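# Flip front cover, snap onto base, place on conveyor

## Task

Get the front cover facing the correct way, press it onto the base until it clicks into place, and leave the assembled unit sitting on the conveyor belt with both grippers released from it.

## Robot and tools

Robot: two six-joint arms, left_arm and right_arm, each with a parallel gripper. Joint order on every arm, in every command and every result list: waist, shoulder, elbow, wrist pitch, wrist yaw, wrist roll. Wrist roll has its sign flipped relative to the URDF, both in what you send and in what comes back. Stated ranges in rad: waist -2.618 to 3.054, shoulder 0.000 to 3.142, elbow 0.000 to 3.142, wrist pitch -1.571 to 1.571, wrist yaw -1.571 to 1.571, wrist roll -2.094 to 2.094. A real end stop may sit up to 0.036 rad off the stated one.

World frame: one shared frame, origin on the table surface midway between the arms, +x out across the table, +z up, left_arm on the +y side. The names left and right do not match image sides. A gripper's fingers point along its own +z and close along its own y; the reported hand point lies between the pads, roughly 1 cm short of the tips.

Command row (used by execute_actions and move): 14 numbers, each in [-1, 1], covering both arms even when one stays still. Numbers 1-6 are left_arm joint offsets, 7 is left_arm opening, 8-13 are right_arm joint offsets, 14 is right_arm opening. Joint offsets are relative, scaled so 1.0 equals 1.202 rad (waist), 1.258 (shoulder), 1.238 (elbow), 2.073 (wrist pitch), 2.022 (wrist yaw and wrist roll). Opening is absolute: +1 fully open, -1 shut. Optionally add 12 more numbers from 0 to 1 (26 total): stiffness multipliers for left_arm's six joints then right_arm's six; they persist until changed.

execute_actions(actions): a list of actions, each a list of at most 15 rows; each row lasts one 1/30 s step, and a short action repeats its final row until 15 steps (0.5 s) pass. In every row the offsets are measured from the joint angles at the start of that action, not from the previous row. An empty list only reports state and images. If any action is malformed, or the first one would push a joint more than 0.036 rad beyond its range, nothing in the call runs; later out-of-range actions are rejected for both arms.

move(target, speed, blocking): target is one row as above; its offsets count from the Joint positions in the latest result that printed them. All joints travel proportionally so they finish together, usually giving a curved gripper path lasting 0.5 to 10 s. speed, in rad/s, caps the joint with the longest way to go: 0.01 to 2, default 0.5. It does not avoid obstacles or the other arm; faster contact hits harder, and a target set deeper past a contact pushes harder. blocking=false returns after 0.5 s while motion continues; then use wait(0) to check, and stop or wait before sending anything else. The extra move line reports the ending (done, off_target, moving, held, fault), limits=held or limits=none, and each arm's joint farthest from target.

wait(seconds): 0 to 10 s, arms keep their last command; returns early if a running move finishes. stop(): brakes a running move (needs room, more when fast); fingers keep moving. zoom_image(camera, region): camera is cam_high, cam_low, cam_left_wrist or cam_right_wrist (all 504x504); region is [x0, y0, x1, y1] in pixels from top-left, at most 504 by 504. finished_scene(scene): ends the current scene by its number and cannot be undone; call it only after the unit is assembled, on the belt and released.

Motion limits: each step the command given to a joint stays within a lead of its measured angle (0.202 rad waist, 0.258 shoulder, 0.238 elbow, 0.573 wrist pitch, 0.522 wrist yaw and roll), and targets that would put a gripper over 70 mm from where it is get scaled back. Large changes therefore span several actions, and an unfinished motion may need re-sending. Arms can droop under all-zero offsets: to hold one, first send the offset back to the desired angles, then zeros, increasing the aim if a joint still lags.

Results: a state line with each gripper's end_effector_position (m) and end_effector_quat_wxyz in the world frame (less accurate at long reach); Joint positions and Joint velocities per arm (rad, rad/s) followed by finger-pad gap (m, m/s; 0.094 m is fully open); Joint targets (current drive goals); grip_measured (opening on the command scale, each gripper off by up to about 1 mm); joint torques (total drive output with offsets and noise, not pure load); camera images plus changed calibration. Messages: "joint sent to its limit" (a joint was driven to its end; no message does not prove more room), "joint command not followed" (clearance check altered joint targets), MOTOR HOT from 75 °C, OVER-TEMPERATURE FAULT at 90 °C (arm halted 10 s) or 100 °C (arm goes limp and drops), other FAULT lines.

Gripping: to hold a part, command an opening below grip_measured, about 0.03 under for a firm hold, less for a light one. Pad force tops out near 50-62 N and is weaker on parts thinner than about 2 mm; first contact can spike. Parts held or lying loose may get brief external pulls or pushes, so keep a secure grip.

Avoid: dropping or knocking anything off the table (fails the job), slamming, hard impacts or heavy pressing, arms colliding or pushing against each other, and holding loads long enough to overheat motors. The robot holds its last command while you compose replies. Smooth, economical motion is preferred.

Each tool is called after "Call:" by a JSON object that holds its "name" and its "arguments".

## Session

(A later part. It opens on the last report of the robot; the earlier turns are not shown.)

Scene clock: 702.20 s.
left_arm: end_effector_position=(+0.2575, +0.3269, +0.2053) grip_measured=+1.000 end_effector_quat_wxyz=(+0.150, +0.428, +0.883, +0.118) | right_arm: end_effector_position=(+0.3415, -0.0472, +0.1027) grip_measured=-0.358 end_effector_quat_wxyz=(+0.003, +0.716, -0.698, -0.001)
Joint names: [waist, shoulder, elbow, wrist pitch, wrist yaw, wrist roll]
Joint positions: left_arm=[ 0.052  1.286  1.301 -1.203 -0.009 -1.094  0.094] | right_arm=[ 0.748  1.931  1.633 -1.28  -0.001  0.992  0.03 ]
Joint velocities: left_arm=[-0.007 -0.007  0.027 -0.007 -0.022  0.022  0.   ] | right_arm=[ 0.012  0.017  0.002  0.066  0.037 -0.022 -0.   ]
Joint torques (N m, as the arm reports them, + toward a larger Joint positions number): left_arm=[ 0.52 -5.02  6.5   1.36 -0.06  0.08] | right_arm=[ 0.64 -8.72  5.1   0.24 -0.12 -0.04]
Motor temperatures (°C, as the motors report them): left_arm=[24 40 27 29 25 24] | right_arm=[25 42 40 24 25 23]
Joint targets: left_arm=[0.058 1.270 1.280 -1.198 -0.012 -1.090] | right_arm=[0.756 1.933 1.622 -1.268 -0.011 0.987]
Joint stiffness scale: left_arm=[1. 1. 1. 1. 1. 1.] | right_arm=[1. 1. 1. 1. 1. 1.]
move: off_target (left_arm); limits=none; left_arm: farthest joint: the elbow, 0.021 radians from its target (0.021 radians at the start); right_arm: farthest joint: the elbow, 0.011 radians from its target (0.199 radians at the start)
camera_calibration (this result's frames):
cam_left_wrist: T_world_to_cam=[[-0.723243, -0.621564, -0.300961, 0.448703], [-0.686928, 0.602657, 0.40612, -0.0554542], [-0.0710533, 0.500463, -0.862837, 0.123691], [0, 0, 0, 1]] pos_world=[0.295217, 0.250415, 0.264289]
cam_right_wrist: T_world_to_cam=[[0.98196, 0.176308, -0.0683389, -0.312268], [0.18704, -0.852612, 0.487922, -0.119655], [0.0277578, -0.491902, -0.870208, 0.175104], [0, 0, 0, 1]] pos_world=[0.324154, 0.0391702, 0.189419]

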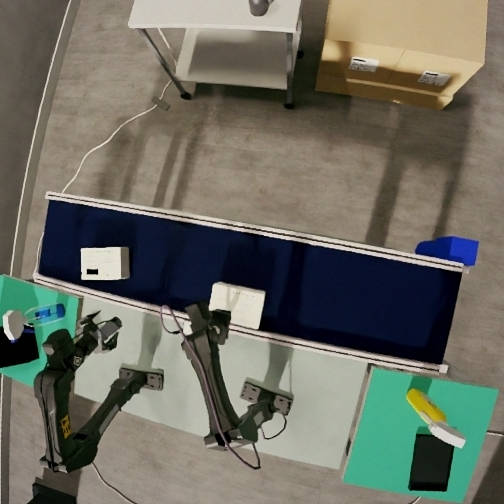

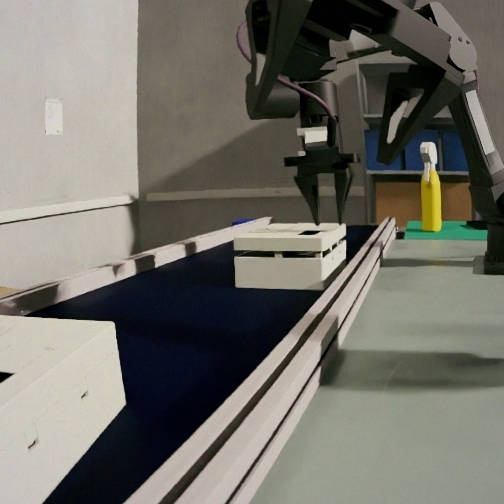

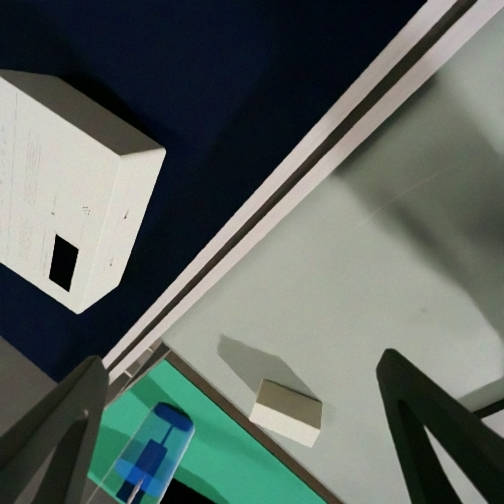

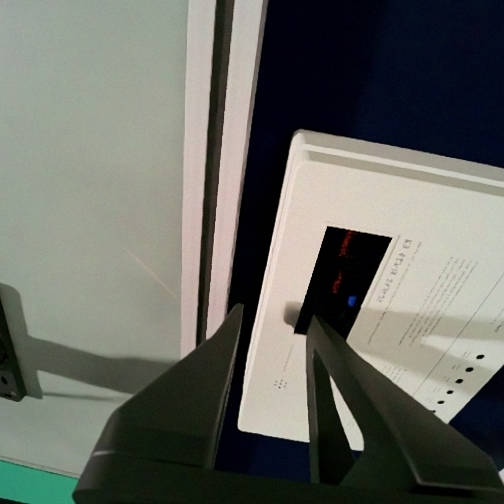

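Call:
{"name": "move", "arguments": {"target": [0.005, -0.0127, -0.017, 0.002, -0.0015, 0.002, 1, -0.0161, 0.0072, -0.0638, 0.0444, -0.005, 0.0119, -0.36], "speed": 0.1}}

Scene clock: 823.43 s.
left_arm: end_effector_position=(+0.2575, +0.3269, +0.2053) grip_measured=+1.000 end_effector_quat_wxyz=(+0.150, +0.428, +0.883, +0.118) | right_arm: end_effector_position=(+0.3439, -0.0488, +0.0900) grip_measured=-0.358 end_effector_quat_wxyz=(-0.001, +0.719, -0.695, -0.001)
Joint names: [waist, shoulder, elbow, wrist pitch, wrist yaw, wrist roll]
Joint positions: left_arm=[ 0.052  1.286  1.301 -1.203 -0.009 -1.094  0.094] | right_arm=[ 0.74   1.931  1.583 -1.221 -0.002  1.011  0.03 ]
Joint velocities: left_arm=[ 0.002 -0.007 -0.007 -0.007 -0.007  0.051  0.   ] | right_arm=[-0.002  0.012  0.012 -0.007  0.037 -0.007 -0.   ]
Joint torques (N m, as the arm reports them, + toward a larger Joint positions number): left_arm=[ 0.54 -5.09  6.57  1.34 -0.07  0.04] | right_arm=[-1.02 -8.2   3.7   0.51 -0.1   0.07]
Motor temperatures (°C, as the motors report them): left_arm=[24 38 27 29 24 24] | right_arm=[25 42 35 24 25 23]
Joint targets: left_arm=[0.058 1.270 1.280 -1.198 -0.012 -1.090] | right_arm=[0.729 1.940 1.554 -1.188 -0.011 1.016]
Joint stiffness scale: left_arm=[1. 1. 1. 1. 1. 1.] | right_arm=[1. 1. 1. 1. 1. 1.]
move: off_target (left_arm, right_arm); limits=none; left_arm: farthest joint: the elbow, 0.021 radians from its target (0.021 radians at the start); right_arm: farthest joint: the wrist pitch, 0.033 radians from its target (0.091 radians at the start)
camera_calibration (this result's frames):
cam_left_wrist: T_world_to_cam=[[-0.723243, -0.621564, -0.300961, 0.448703], [-0.686928, 0.602657, 0.40612, -0.0554542], [-0.0710533, 0.500463, -0.862837, 0.123691], [0, 0, 0, 1]] pos_world=[0.295217, 0.250415, 0.264289]
cam_right_wrist: T_world_to_cam=[[0.980561, 0.186461, -0.0610955, -0.314954], [0.192505, -0.853926, 0.48348, -0.116842], [0.0379793, -0.485843, -0.873221, 0.160282], [0, 0, 0, 1]] pos_world=[0.325236, 0.0368243, 0.17721]

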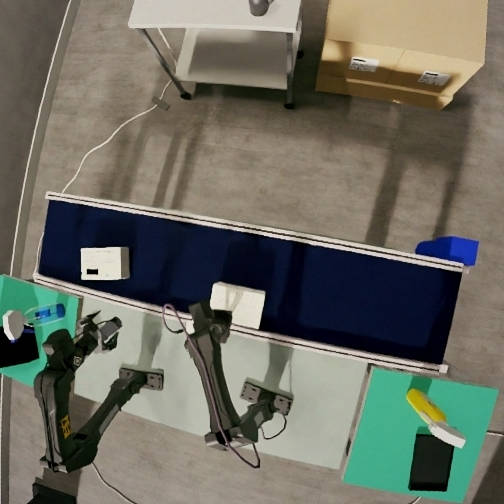

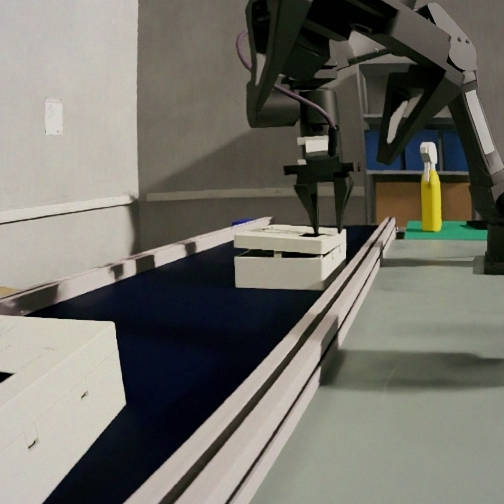

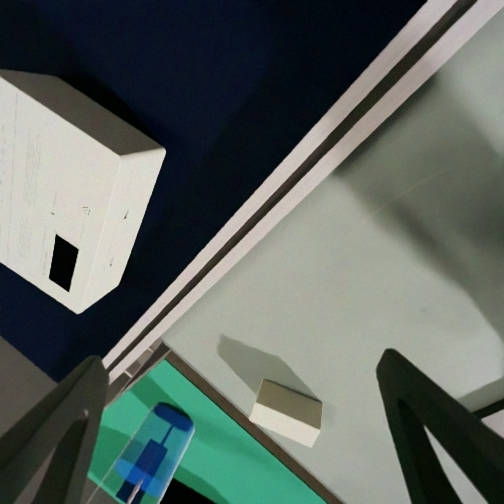

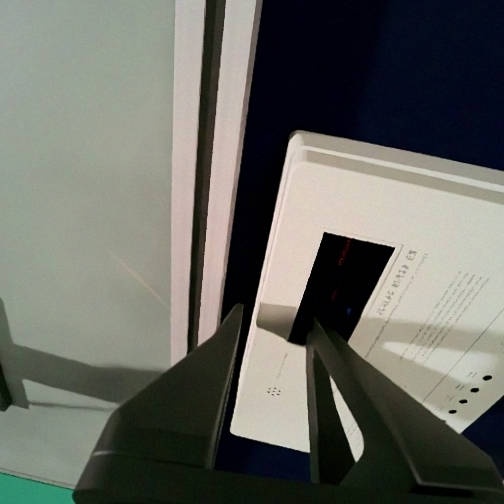

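Call:
{"name": "zoom_image", "arguments": {"camera": "cam_low", "region": [225, 160, 385, 300]}}

Call:
{"name": "zoom_image", "arguments": {"camera": "cam_right_wrist", "region": [215, 200, 415, 400]}}

Region (225, 160, 385, 300) of cam_low's 504x504 image, scaled by 3.150, with more detail than that image has; it fills the top 441 rows of this view, and the rest is white.

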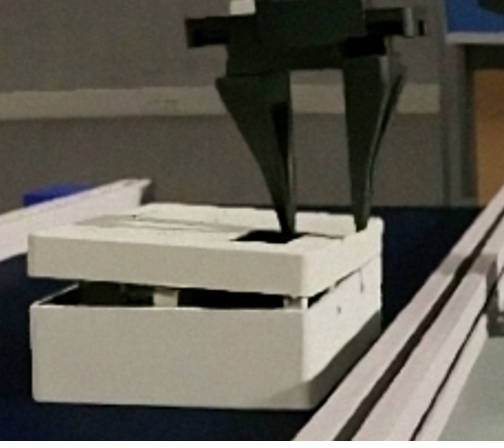

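Region (215, 200, 415, 400) of cam_right_wrist's 504x504 image, scaled by 2.520, with more detail than that image has.

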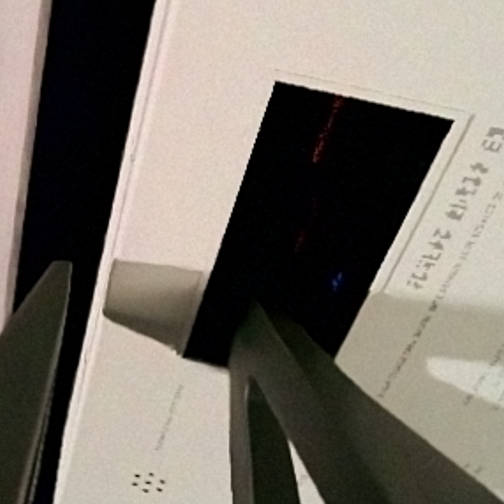

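Call:
{"name": "move", "arguments": {"target": [0.005, -0.0127, -0.017, 0.002, -0.0015, 0.002, 1, 0.0, 0.004, 0.075, -0.032, -0.005, 0.0, -0.36], "speed": 0.2}}

Scene clock: 878.83 s.
left_arm: end_effector_position=(+0.2575, +0.3269, +0.2053) grip_measured=+1.000 end_effector_quat_wxyz=(+0.150, +0.428, +0.883, +0.118) | right_arm: end_effector_position=(+0.3463, -0.0472, +0.1051) grip_measured=-0.358 end_effector_quat_wxyz=(-0.005, +0.720, -0.694, -0.000)
Joint names: [waist, shoulder, elbow, wrist pitch, wrist yaw, wrist roll]
Joint positions: left_arm=[ 0.052  1.286  1.301 -1.203 -0.009 -1.094  0.094] | right_arm=[ 0.74   1.931  1.643 -1.274 -0.002  1.012  0.03 ]
Joint velocities: left_arm=[-0.022  0.002  0.022  0.037 -0.066  0.007  0.   ] | right_arm=[-0.002  0.007 -0.012  0.081 -0.007  0.051 -0.   ]
Joint torques (N m, as the arm reports them, + toward a larger Joint positions number): left_arm=[ 0.53 -4.9   6.53  1.36 -0.04  0.07] | right_arm=[-0.03 -8.54  8.8   0.06 -0.12  0.01]
Motor temperatures (°C, as the motors report them): left_arm=[24 37 27 29 24 24] | right_arm=[25 42 34 24 25 23]
Joint targets: left_arm=[0.058 1.270 1.280 -1.198 -0.012 -1.090] | right_arm=[0.740 1.936 1.676 -1.287 -0.013 1.011]
Joint stiffness scale: left_arm=[1. 1. 1. 1. 1. 1.] | right_arm=[1. 1. 1. 1. 1. 1.]
move: off_target (left_arm, right_arm); limits=none; left_arm: farthest joint: the elbow, 0.021 radians from its target (0.021 radians at the start); right_arm: farthest joint: the elbow, 0.033 radians from its target (0.093 radians at the start)
camera_calibration (this result's frames):
cam_left_wrist: T_world_to_cam=[[-0.723243, -0.621564, -0.300961, 0.448703], [-0.686928, 0.602657, 0.40612, -0.0554542], [-0.0710533, 0.500463, -0.862837, 0.123691], [0, 0, 0, 1]] pos_world=[0.295217, 0.250415, 0.264289]
cam_right_wrist: T_world_to_cam=[[0.980748, 0.187432, -0.0547965, -0.317359], [0.190412, -0.855635, 0.481281, -0.122329], [0.0433218, -0.482449, -0.874852, 0.172615], [0, 0, 0, 1]] pos_world=[0.327065, 0.0380921, 0.192498]

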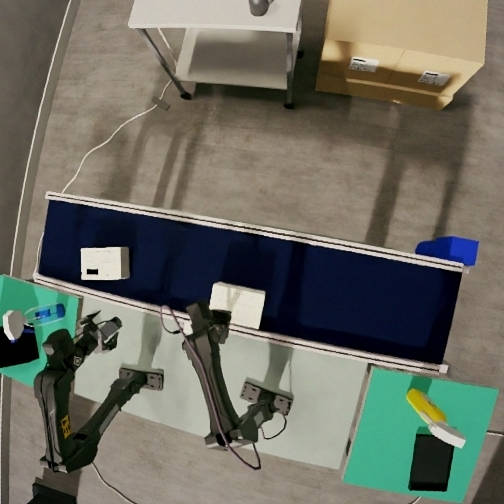

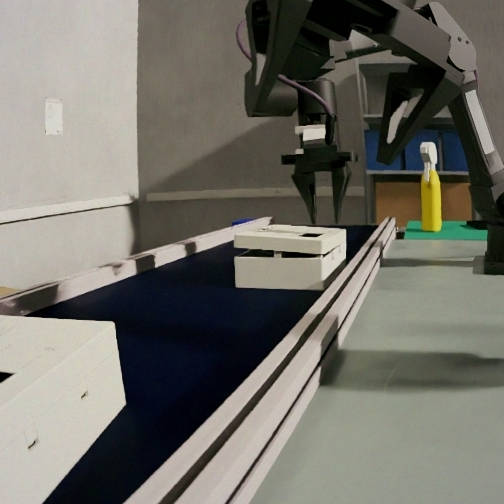

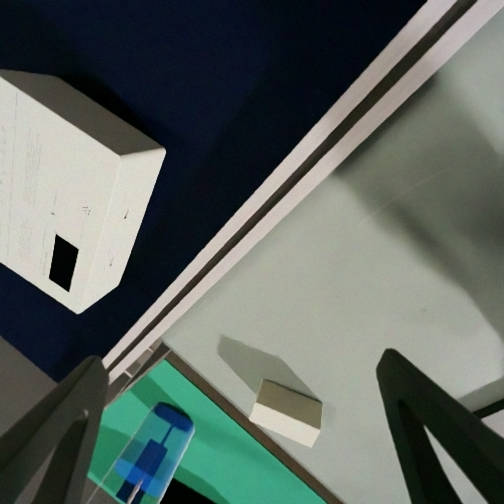

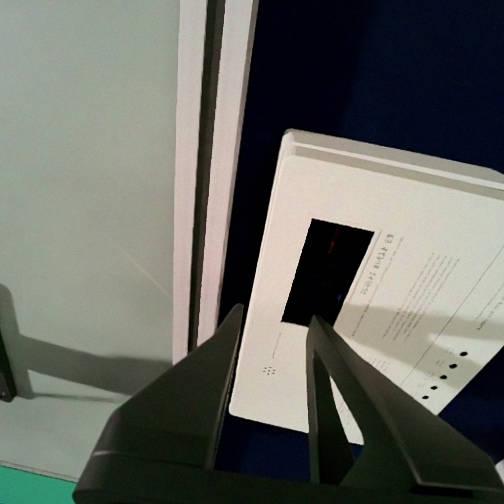

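Call:
{"name": "zoom_image", "arguments": {"camera": "cam_low", "region": [225, 160, 385, 300]}}

Call:
{"name": "zoom_image", "arguments": {"camera": "cam_right_wrist", "region": [215, 200, 415, 400]}}

Region (225, 160, 385, 300) of cam_low's 504x504 image, scaled by 3.150, with more detail than that image has; it fills the top 441 rows of this view, and the rest is white.

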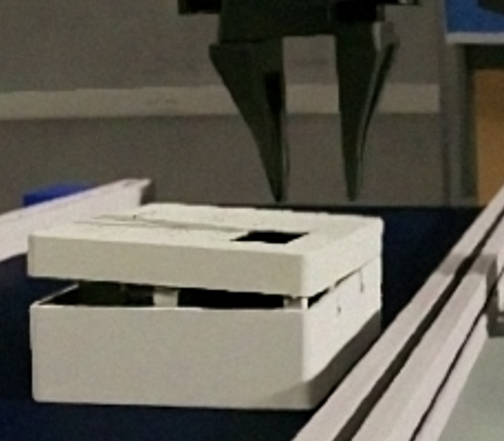

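Region (215, 200, 415, 400) of cam_right_wrist's 504x504 image, scaled by 2.520, with more detail than that image has.

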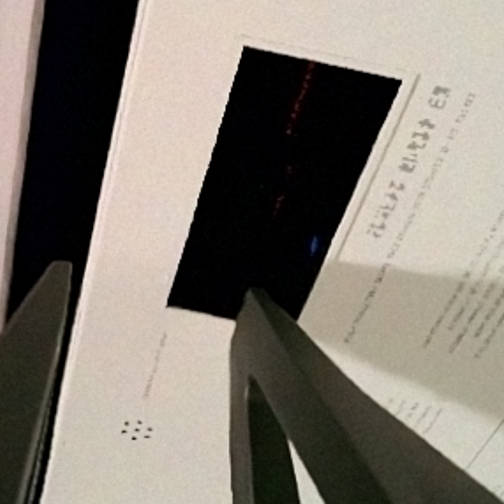

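Call:
{"name": "zoom_image", "arguments": {"camera": "cam_left_wrist", "region": [0, 60, 200, 330]}}

Region (0, 60, 200, 330) of cam_left_wrist's 504x504 image, scaled by 1.867, with more detail than that image has; it fills the left 373 columns of this view, and the rest is white.

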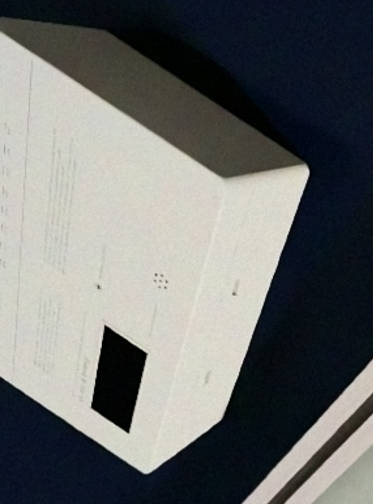

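Call:
{"name": "move", "arguments": {"target": [-0.244, 0.551, -0.407, 0.99, 0.478, -0.262, -0.4, -0.412, -0.2576, -0.149, -0.0714, -0.005, 0.0, -0.36], "speed": 0.9}}

Scene clock: 1002.03 s.
left_arm: end_effector_position=(+0.4082, +0.0857, +0.1066) grip_measured=-0.399 end_effector_quat_wxyz=(+0.632, +0.721, +0.267, +0.100) | right_arm: end_effector_position=(+0.3295, -0.2221, +0.1535) grip_measured=-0.358 end_effector_quat_wxyz=(+0.001, -0.530, +0.848, +0.001)
Joint names: [waist, shoulder, elbow, wrist pitch, wrist yaw, wrist roll]
Joint positions: left_arm=[-0.236  1.976  0.815  0.847  0.939 -1.629  0.028] | right_arm=[ 0.251  1.634  1.473 -1.409 -0.002  1.012  0.03 ]
Joint velocities: left_arm=[-0.002 -0.002 -0.012  0.022 -0.051  0.037  0.001] | right_arm=[-0.002  0.007 -0.007 -0.095 -0.007  0.081 -0.001]
Joint torques (N m, as the arm reports them, + toward a larger Joint positions number): left_arm=[-0.46 -8.27  5.31  1.94  0.31  0.07] | right_arm=[-0.59 -8.3   4.82  0.03 -0.12  0.02]
Motor temperatures (°C, as the motors report them): left_arm=[24 35 26 30 24 24] | right_arm=[25 43 38 23 25 23]
Joint targets: left_arm=[-0.242 1.979 0.798 0.850 0.958 -1.624] | right_arm=[0.245 1.607 1.458 -1.422 -0.012 1.012]
Joint stiffness scale: left_arm=[1. 1. 1. 1. 1. 1.] | right_arm=[1. 1. 1. 1. 1. 1.]
move: off_target (right_arm); limits=none; left_arm: farthest joint: the wrist yaw, 0.019 radians from its target (0.966 radians at the start); right_arm: farthest joint: the shoulder, 0.027 radians from its target (0.324 radians at the start)
camera_calibration (this result's frames):
cam_left_wrist: T_world_to_cam=[[-0.288868, 0.0808851, -0.953946, 0.210111], [0.405174, 0.913118, -0.0452689, -0.190695], [0.867404, -0.399591, -0.296543, -0.196413], [0, 0, 0, 1]] pos_world=[0.308328, 0.0786467, 0.133557]
cam_right_wrist: T_world_to_cam=[[0.953463, -0.294995, -0.0623415, -0.36238], [-0.229546, -0.844265, 0.484277, -0.151712], [-0.195492, -0.44743, -0.872691, 0.217429], [0, 0, 0, 1]] pos_world=[0.353196, -0.137701, 0.240628]

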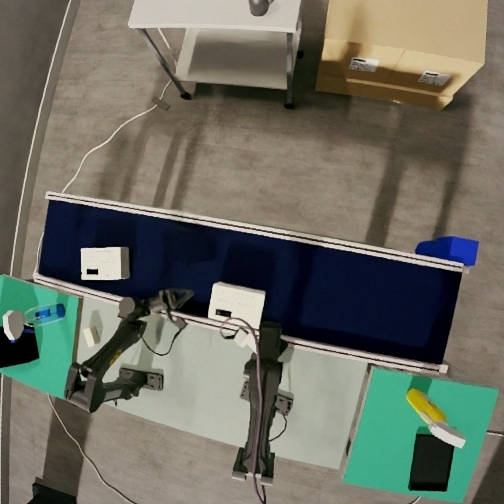

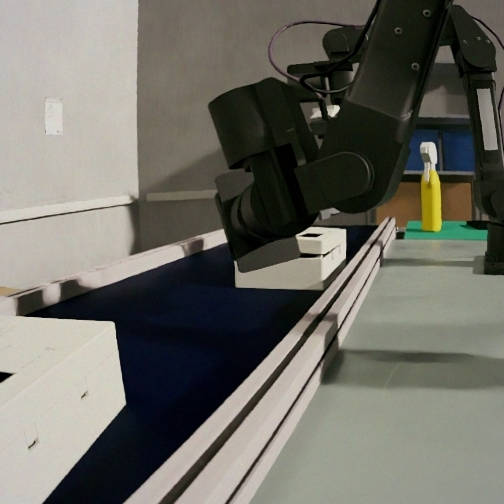

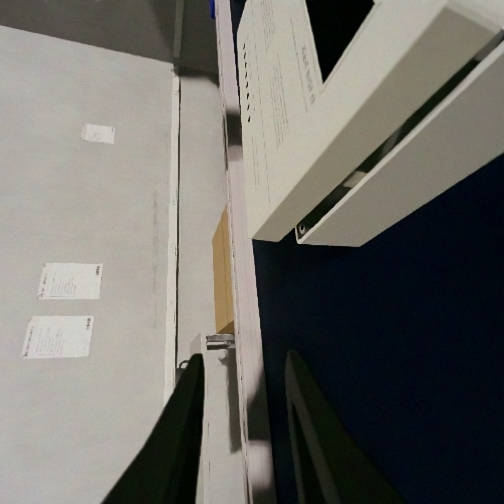

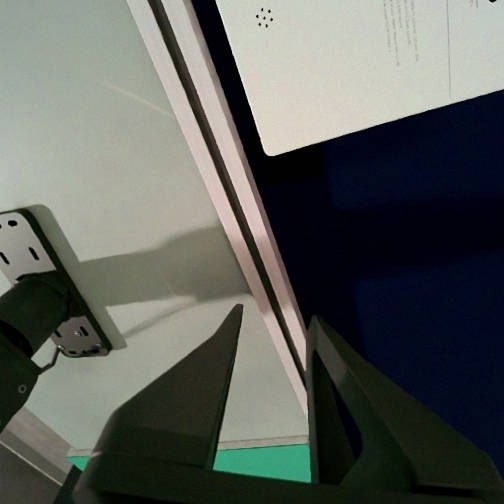

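Call:
{"name": "execute_actions", "arguments": {"actions": []}}

Scene clock: 1040.77 s.
left_arm: end_effector_position=(+0.4082, +0.0857, +0.1066) grip_measured=-0.399 end_effector_quat_wxyz=(+0.632, +0.721, +0.267, +0.100) | right_arm: end_effector_position=(+0.3295, -0.2221, +0.1535) grip_measured=-0.358 end_effector_quat_wxyz=(+0.001, -0.530, +0.848, +0.001)
Joint names: [waist, shoulder, elbow, wrist pitch, wrist yaw, wrist roll]
Joint positions: left_arm=[-0.236  1.976  0.815  0.848  0.939 -1.629  0.028] | right_arm=[ 0.251  1.634  1.473 -1.409 -0.002  1.012  0.03 ]
Joint velocities: left_arm=[-0.007 -0.007 -0.012 -0.022  0.022 -0.051 -0.   ] | right_arm=[ 0.007 -0.007 -0.017  0.007  0.007  0.066 -0.001]
Joint torques (N m, as the arm reports them, + toward a larger Joint positions number): left_arm=[-0.47 -8.38  5.28  1.96  0.32  0.06] | right_arm=[-0.6  -8.29  4.83  0.03 -0.12  0.02]
Motor temperatures (°C, as the motors report them): left_arm=[24 37 26 32 25 24] | right_arm=[25 42 35 23 25 23]
Joint targets: left_arm=[-0.242 1.979 0.798 0.850 0.958 -1.624] | right_arm=[0.245 1.607 1.458 -1.422 -0.012 1.012]
Joint stiffness scale: left_arm=[1. 1. 1. 1. 1. 1.] | right_arm=[1. 1. 1. 1. 1. 1.]
camera_calibration (this result's frames):
cam_left_wrist: T_world_to_cam=[[-0.288505, 0.0808497, -0.954059, 0.210045], [0.405191, 0.913116, -0.0451489, -0.190718], [0.867516, -0.399602, -0.296199, -0.196495], [0, 0, 0, 1]] pos_world=[0.308339, 0.0786457, 0.133583]
cam_right_wrist: T_world_to_cam=[[0.953463, -0.294995, -0.0623415, -0.36238], [-0.229546, -0.844265, 0.484277, -0.151712], [-0.195492, -0.44743, -0.872691, 0.217429], [0, 0, 0, 1]] pos_world=[0.353196, -0.137701, 0.240628]

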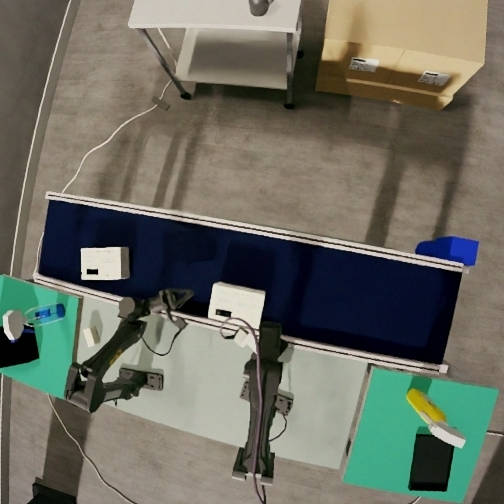

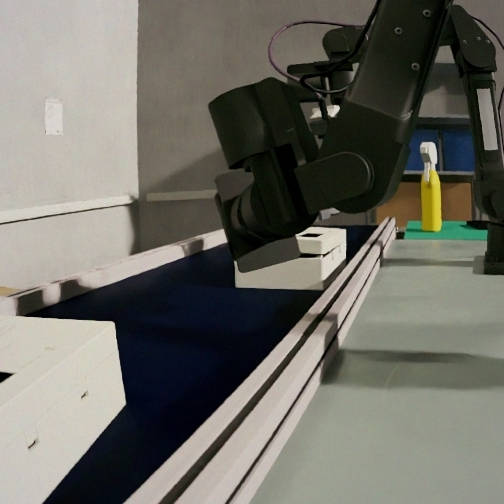

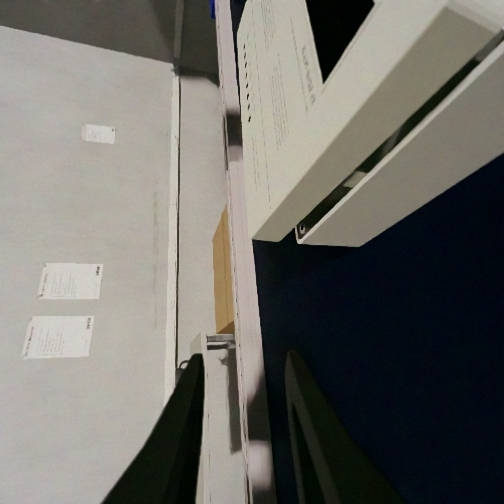

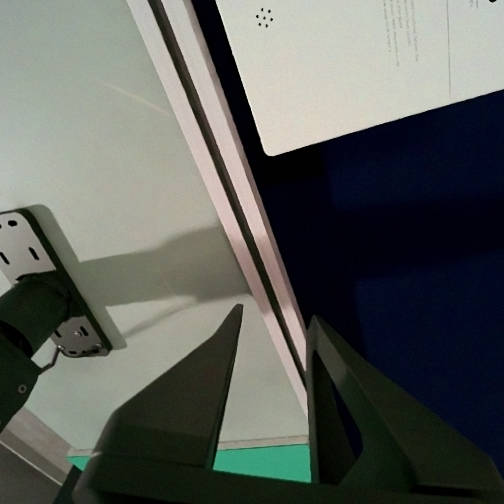

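Call:
{"name": "zoom_image", "arguments": {"camera": "cam_low", "region": [200, 200, 380, 320]}}

Call:
{"name": "zoom_image", "arguments": {"camera": "cam_left_wrist", "region": [200, 0, 504, 304]}}

Region (200, 200, 380, 320) of cam_low's 504x504 image, scaled by 2.800, with more detail than that image has.

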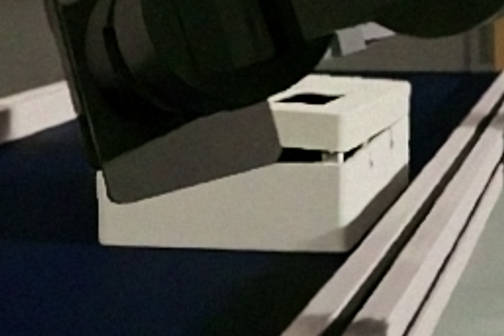

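Region (200, 0, 504, 304) of cam_left_wrist's 504x504 image, scaled by 1.658, with more detail than that image has.

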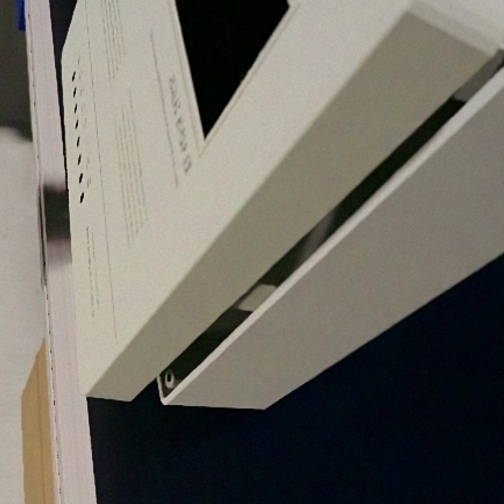

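Call:
{"name": "move", "arguments": {"target": [-0.0557,0.1153,-0.1026,0.2002,0.1128,-0.0509,-0.40,-0.005,-0.0215,-0.0121,-0.0063,-0.005,0,-0.36], "speed": 0.4}}

Scene clock: 1119.53 s.
left_arm: end_effector_position=(+0.3480, +0.0489, +0.0937) grip_measured=-0.399 end_effector_quat_wxyz=(+0.679, +0.722, +0.079, +0.102) | right_arm: end_effector_position=(+0.3295, -0.2221, +0.1535) grip_measured=-0.358 end_effector_quat_wxyz=(+0.001, -0.530, +0.848, +0.001)
Joint names: [waist, shoulder, elbow, wrist pitch, wrist yaw, wrist roll]
Joint positions: left_arm=[-0.295  2.112  0.71   1.263  1.152 -1.737  0.028] | right_arm=[ 0.251  1.634  1.473 -1.409 -0.002  1.012  0.03 ]
Joint velocities: left_arm=[ 0.002  0.002  0.002  0.022  0.051  0.022 -0.001] | right_arm=[-0.012  0.017 -0.002 -0.007 -0.051  0.066  0.   ]
Joint torques (N m, as the arm reports them, + toward a larger Joint positions number): left_arm=[-0.52 -7.87  3.49  1.81  0.2   0.11] | right_arm=[-0.57 -8.32  4.78  0.04 -0.12  0.01]
Motor temperatures (°C, as the motors report them): left_arm=[24 38 25 34 25 24] | right_arm=[25 42 34 23 25 23]
Joint targets: left_arm=[-0.303 2.121 0.688 1.263 1.167 -1.732] | right_arm=[0.245 1.607 1.458 -1.422 -0.012 1.012]
Joint stiffness scale: left_arm=[1. 1. 1. 1. 1. 1.] | right_arm=[1. 1. 1. 1. 1. 1.]
move: off_target (left_arm, right_arm); limits=none; left_arm: farthest joint: the elbow, 0.022 radians from its target (0.127 radians at the start); right_arm: farthest joint: the shoulder, 0.027 radians from its target (0.027 radians at the start)
camera_calibration (this result's frames):
cam_left_wrist: T_world_to_cam=[[-0.00156031, 0.0937714, -0.995593, 0.0867166], [0.639313, 0.765652, 0.0711121, -0.218538], [0.768945, -0.636384, -0.0611439, -0.138899], [0, 0, 0, 1]] pos_world=[0.246655, 0.0707992, 0.0933823]
cam_right_wrist: T_world_to_cam=[[0.953463, -0.294995, -0.0623415, -0.36238], [-0.229546, -0.844265, 0.484277, -0.151712], [-0.195492, -0.44743, -0.872691, 0.217429], [0, 0, 0, 1]] pos_world=[0.353196, -0.137701, 0.240628]

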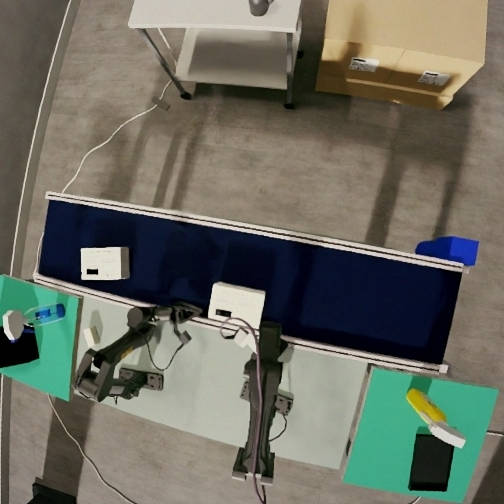

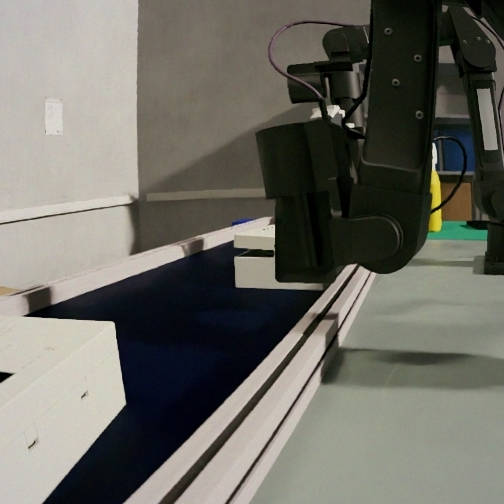

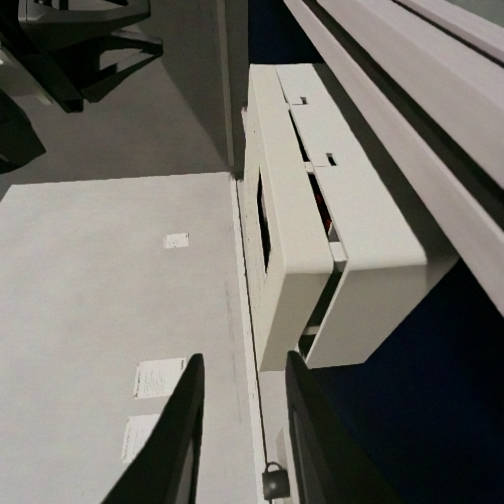

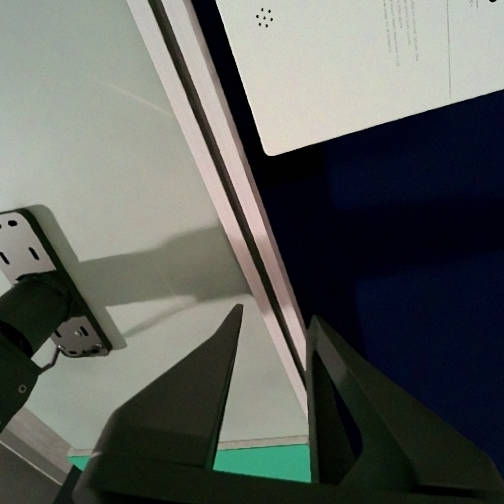

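Call:
{"name": "zoom_image", "arguments": {"camera": "cam_left_wrist", "region": [180, 200, 460, 480]}}

Region (180, 200, 460, 480) of cam_left_wrist's 504x504 image, scaled by 1.800, with more detail than that image has.

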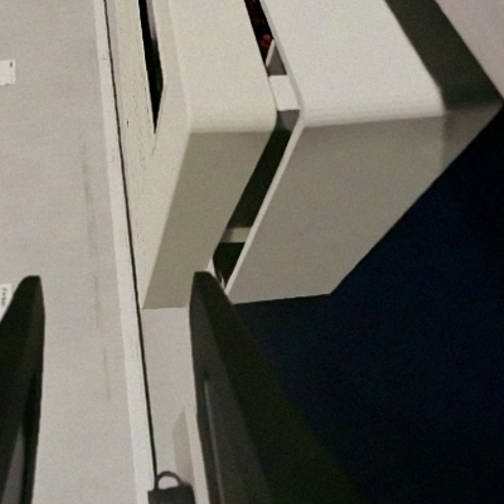

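Call:
{"name": "zoom_image", "arguments": {"camera": "cam_left_wrist", "region": [250, 300, 400, 400]}}

Call:
{"name": "zoom_image", "arguments": {"camera": "cam_low", "region": [220, 210, 360, 300]}}

Region (250, 300, 400, 400) of cam_left_wrist's 504x504 image, scaled by 3.360, with more detail than that image has.

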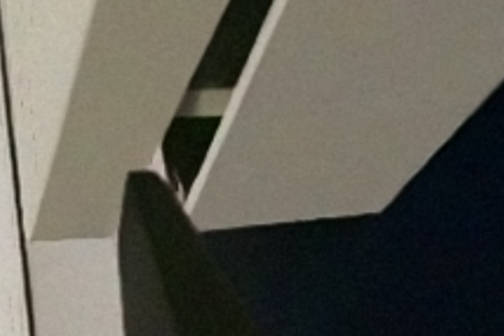

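Region (220, 210, 360, 300) of cam_low's 504x504 image, scaled by 3.600, with more detail than that image has; it fills the top 324 rows of this view, and the rest is white.

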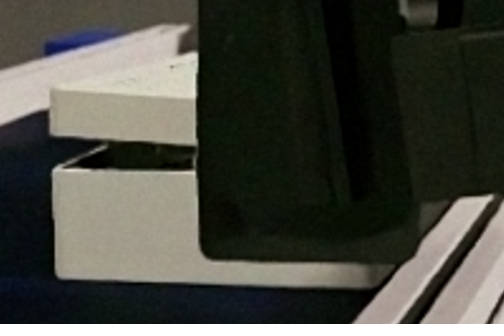

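Call:
{"name": "move", "arguments": {"target": [-0.010,0.1526,0.2553,-0.0511,0.0074,0.0183,-0.40,-0.005,-0.0215,-0.0121,-0.0063,-0.005,0,-0.36], "speed": 0.4}}

Scene clock: 1240.87 s.
left_arm: end_effector_position=(+0.4090, +0.0391, +0.0793) grip_measured=-0.399 end_effector_quat_wxyz=(+0.682, +0.720, +0.080, +0.100) | right_arm: end_effector_position=(+0.3295, -0.2221, +0.1535) grip_measured=-0.358 end_effector_quat_wxyz=(+0.001, -0.530, +0.848, +0.001)
Joint names: [waist, shoulder, elbow, wrist pitch, wrist yaw, wrist roll]
Joint positions: left_arm=[-0.295  2.295  0.995  1.179  1.155 -1.717  0.028] | right_arm=[ 0.251  1.634  1.473 -1.409 -0.002  1.012  0.03 ]
Joint velocities: left_arm=[ 0.012 -0.012 -0.012 -0.051  0.007 -0.051 -0.001] | right_arm=[-0.017 -0.012 -0.027 -0.022  0.007 -0.007 -0.002]
Joint torques (N m, as the arm reports them, + toward a larger Joint positions number): left_arm=[-1.04 -9.48  8.23  1.59  0.17  0.22] | right_arm=[-0.57 -8.33  4.78  0.03 -0.12  0.02]
Motor temperatures (°C, as the motors report them): left_arm=[24 37 25 34 25 24] | right_arm=[25 42 33 23 25 23]
Joint targets: left_arm=[-0.307 2.304 1.026 1.157 1.167 -1.700] | right_arm=[0.245 1.607 1.458 -1.422 -0.012 1.012]
Joint stiffness scale: left_arm=[1. 1. 1. 1. 1. 1.] | right_arm=[1. 1. 1. 1. 1. 1.]
move: off_target (left_arm, right_arm); limits=none; left_arm: farthest joint: the elbow, 0.031 radians from its target (0.316 radians at the start); right_arm: farthest joint: the shoulder, 0.027 radians from its target (0.027 radians at the start)
camera_calibration (this result's frames):
cam_left_wrist: T_world_to_cam=[[-0.00288738, 0.0855795, -0.996327, 0.0742914], [0.640934, 0.764936, 0.0638468, -0.249002], [0.76759, -0.638396, -0.0570595, -0.192654], [0, 0, 0, 1]] pos_world=[0.307688, 0.061123, 0.0789237]
cam_right_wrist: T_world_to_cam=[[0.953463, -0.294995, -0.0623415, -0.36238], [-0.229546, -0.844265, 0.484277, -0.151712], [-0.195492, -0.44743, -0.872691, 0.217429], [0, 0, 0, 1]] pos_world=[0.353196, -0.137701, 0.240628]

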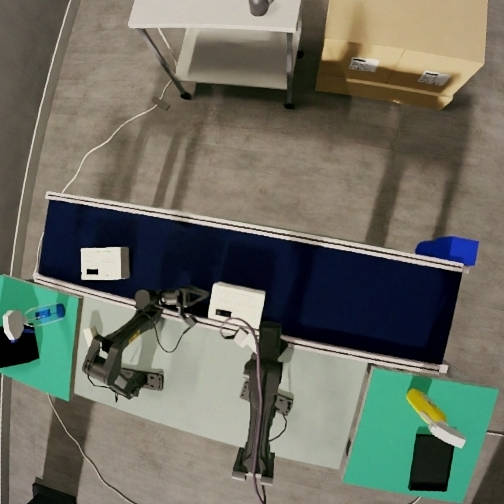

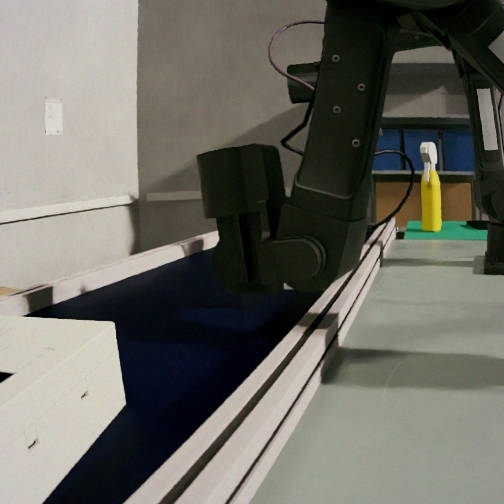

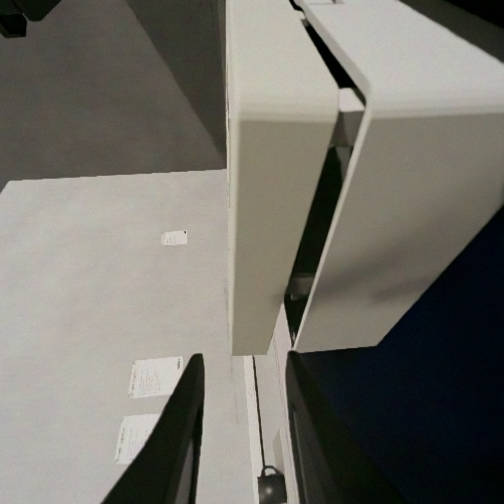

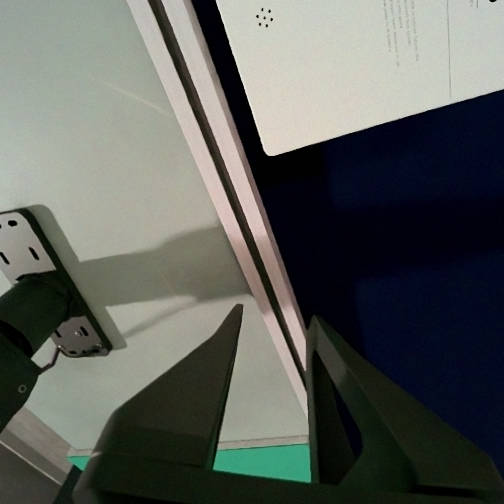

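Call:
{"name": "zoom_image", "arguments": {"camera": "cam_left_wrist", "region": [190, 220, 400, 400]}}

Region (190, 220, 400, 400) of cam_left_wrist's 504x504 image, scaled by 2.400, with more detail than that image has; it fills the top 432 rows of this view, and the rest is white.

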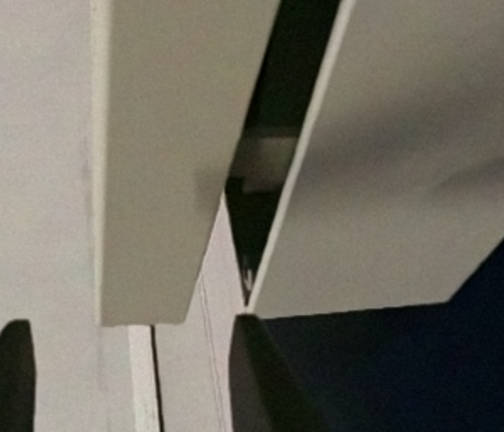

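Call:
{"name": "zoom_image", "arguments": {"camera": "cam_left_wrist", "region": [200, 40, 504, 260]}}

Region (200, 40, 504, 260) of cam_left_wrist's 504x504 image, scaled by 1.658, with more detail than that image has; it fills the top 365 rows of this view, and the rest is white.

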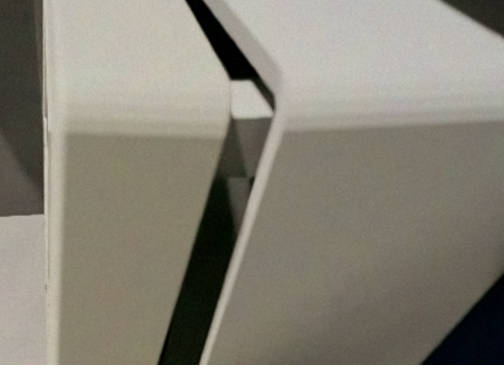

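Call:
{"name": "move", "arguments": {"target": [-0.0349,0.0262,0.0468,0.0019,-0.0208,0.0084,-0.40,-0.005,-0.0215,-0.0121,-0.0063,-0.005,0,-0.36], "speed": 0.15}}

Scene clock: 1311.60 s.
left_arm: end_effector_position=(+0.4113, +0.0242, +0.0754) grip_measured=-0.399 end_effector_quat_wxyz=(+0.682, +0.720, +0.076, +0.102) | right_arm: end_effector_position=(+0.3295, -0.2221, +0.1535) grip_measured=-0.358 end_effector_quat_wxyz=(+0.001, -0.530, +0.848, +0.001)
Joint names: [waist, shoulder, elbow, wrist pitch, wrist yaw, wrist roll]
Joint positions: left_arm=[-0.331  2.32   1.022  1.184  1.122 -1.717  0.028] | right_arm=[ 0.251  1.634  1.473 -1.409 -0.002  1.012  0.03 ]
Joint velocities: left_arm=[ 0.017  0.007 -0.017 -0.066 -0.037 -0.022  0.   ] | right_arm=[ 0.012  0.007 -0.017 -0.007 -0.007 -0.051 -0.001]
Joint torques (N m, as the arm reports them, + toward a larger Joint positions number): left_arm=[-0.43 -9.74  8.3   1.78  0.    0.23] | right_arm=[-0.57 -8.32  4.78  0.03 -0.12  0.02]
Motor temperatures (°C, as the motors report them): left_arm=[24 39 27 33 25 24] | right_arm=[25 42 32 23 25 23]
Joint targets: left_arm=[-0.337 2.328 1.053 1.183 1.113 -1.700] | right_arm=[0.245 1.607 1.458 -1.422 -0.012 1.012]
Joint stiffness scale: left_arm=[1. 1. 1. 1. 1. 1.] | right_arm=[1. 1. 1. 1. 1. 1.]
move: off_target (left_arm, right_arm); limits=none; left_arm: farthest joint: the elbow, 0.031 radians from its target (0.058 radians at the start); right_arm: farthest joint: the shoulder, 0.027 radians from its target (0.027 radians at the start)
camera_calibration (this result's frames):
cam_left_wrist: T_world_to_cam=[[0.00476982, 0.0883689, -0.996076, 0.0684407], [0.642663, 0.762875, 0.0707574, -0.240082], [0.766134, -0.640479, -0.0531527, -0.203765], [0, 0, 0, 1]] pos_world=[0.310077, 0.0465967, 0.0743291]
cam_right_wrist: T_world_to_cam=[[0.953463, -0.294995, -0.0623415, -0.36238], [-0.229546, -0.844265, 0.484277, -0.151712], [-0.195492, -0.44743, -0.872691, 0.217429], [0, 0, 0, 1]] pos_world=[0.353196, -0.137701, 0.240628]

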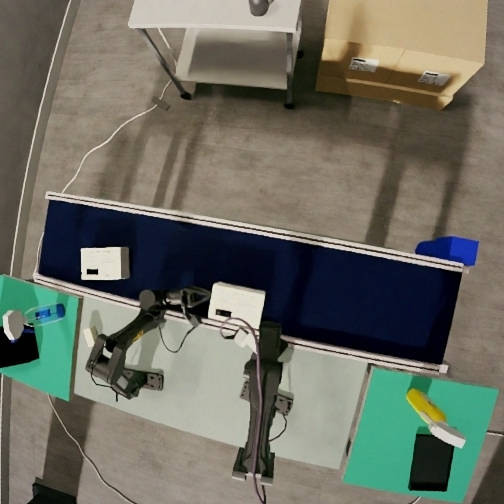

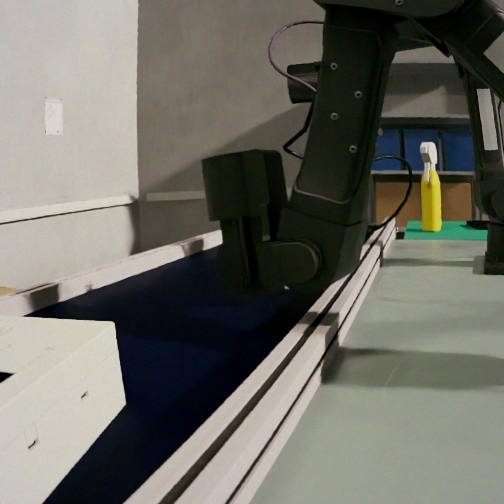

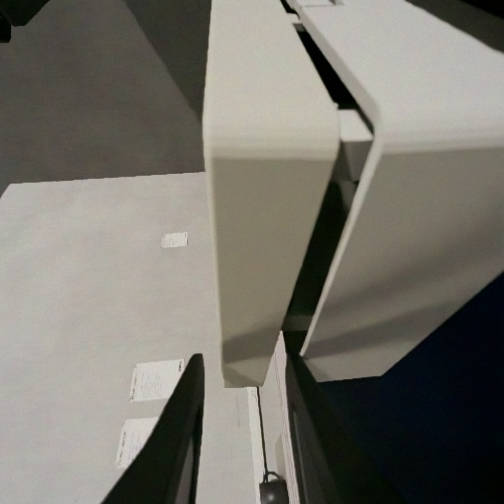

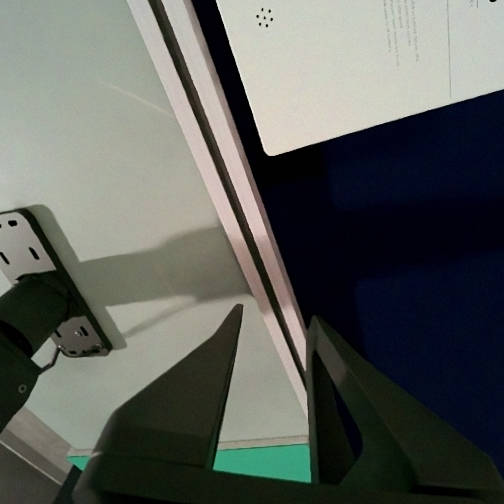

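Call:
{"name": "zoom_image", "arguments": {"camera": "cam_left_wrist", "region": [190, 260, 400, 420]}}

Region (190, 260, 400, 420) of cam_left_wrist's 504x504 image, scaled by 2.400, with more detail than that image has; it fills the top 384 rows of this view, and the rest is white.

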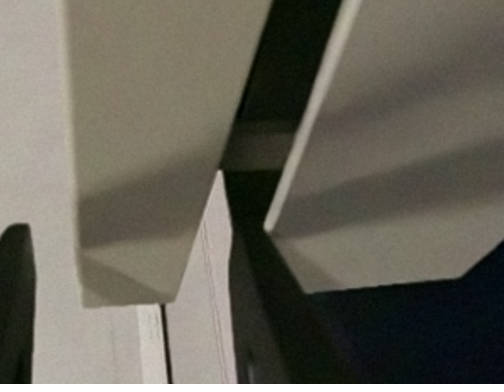

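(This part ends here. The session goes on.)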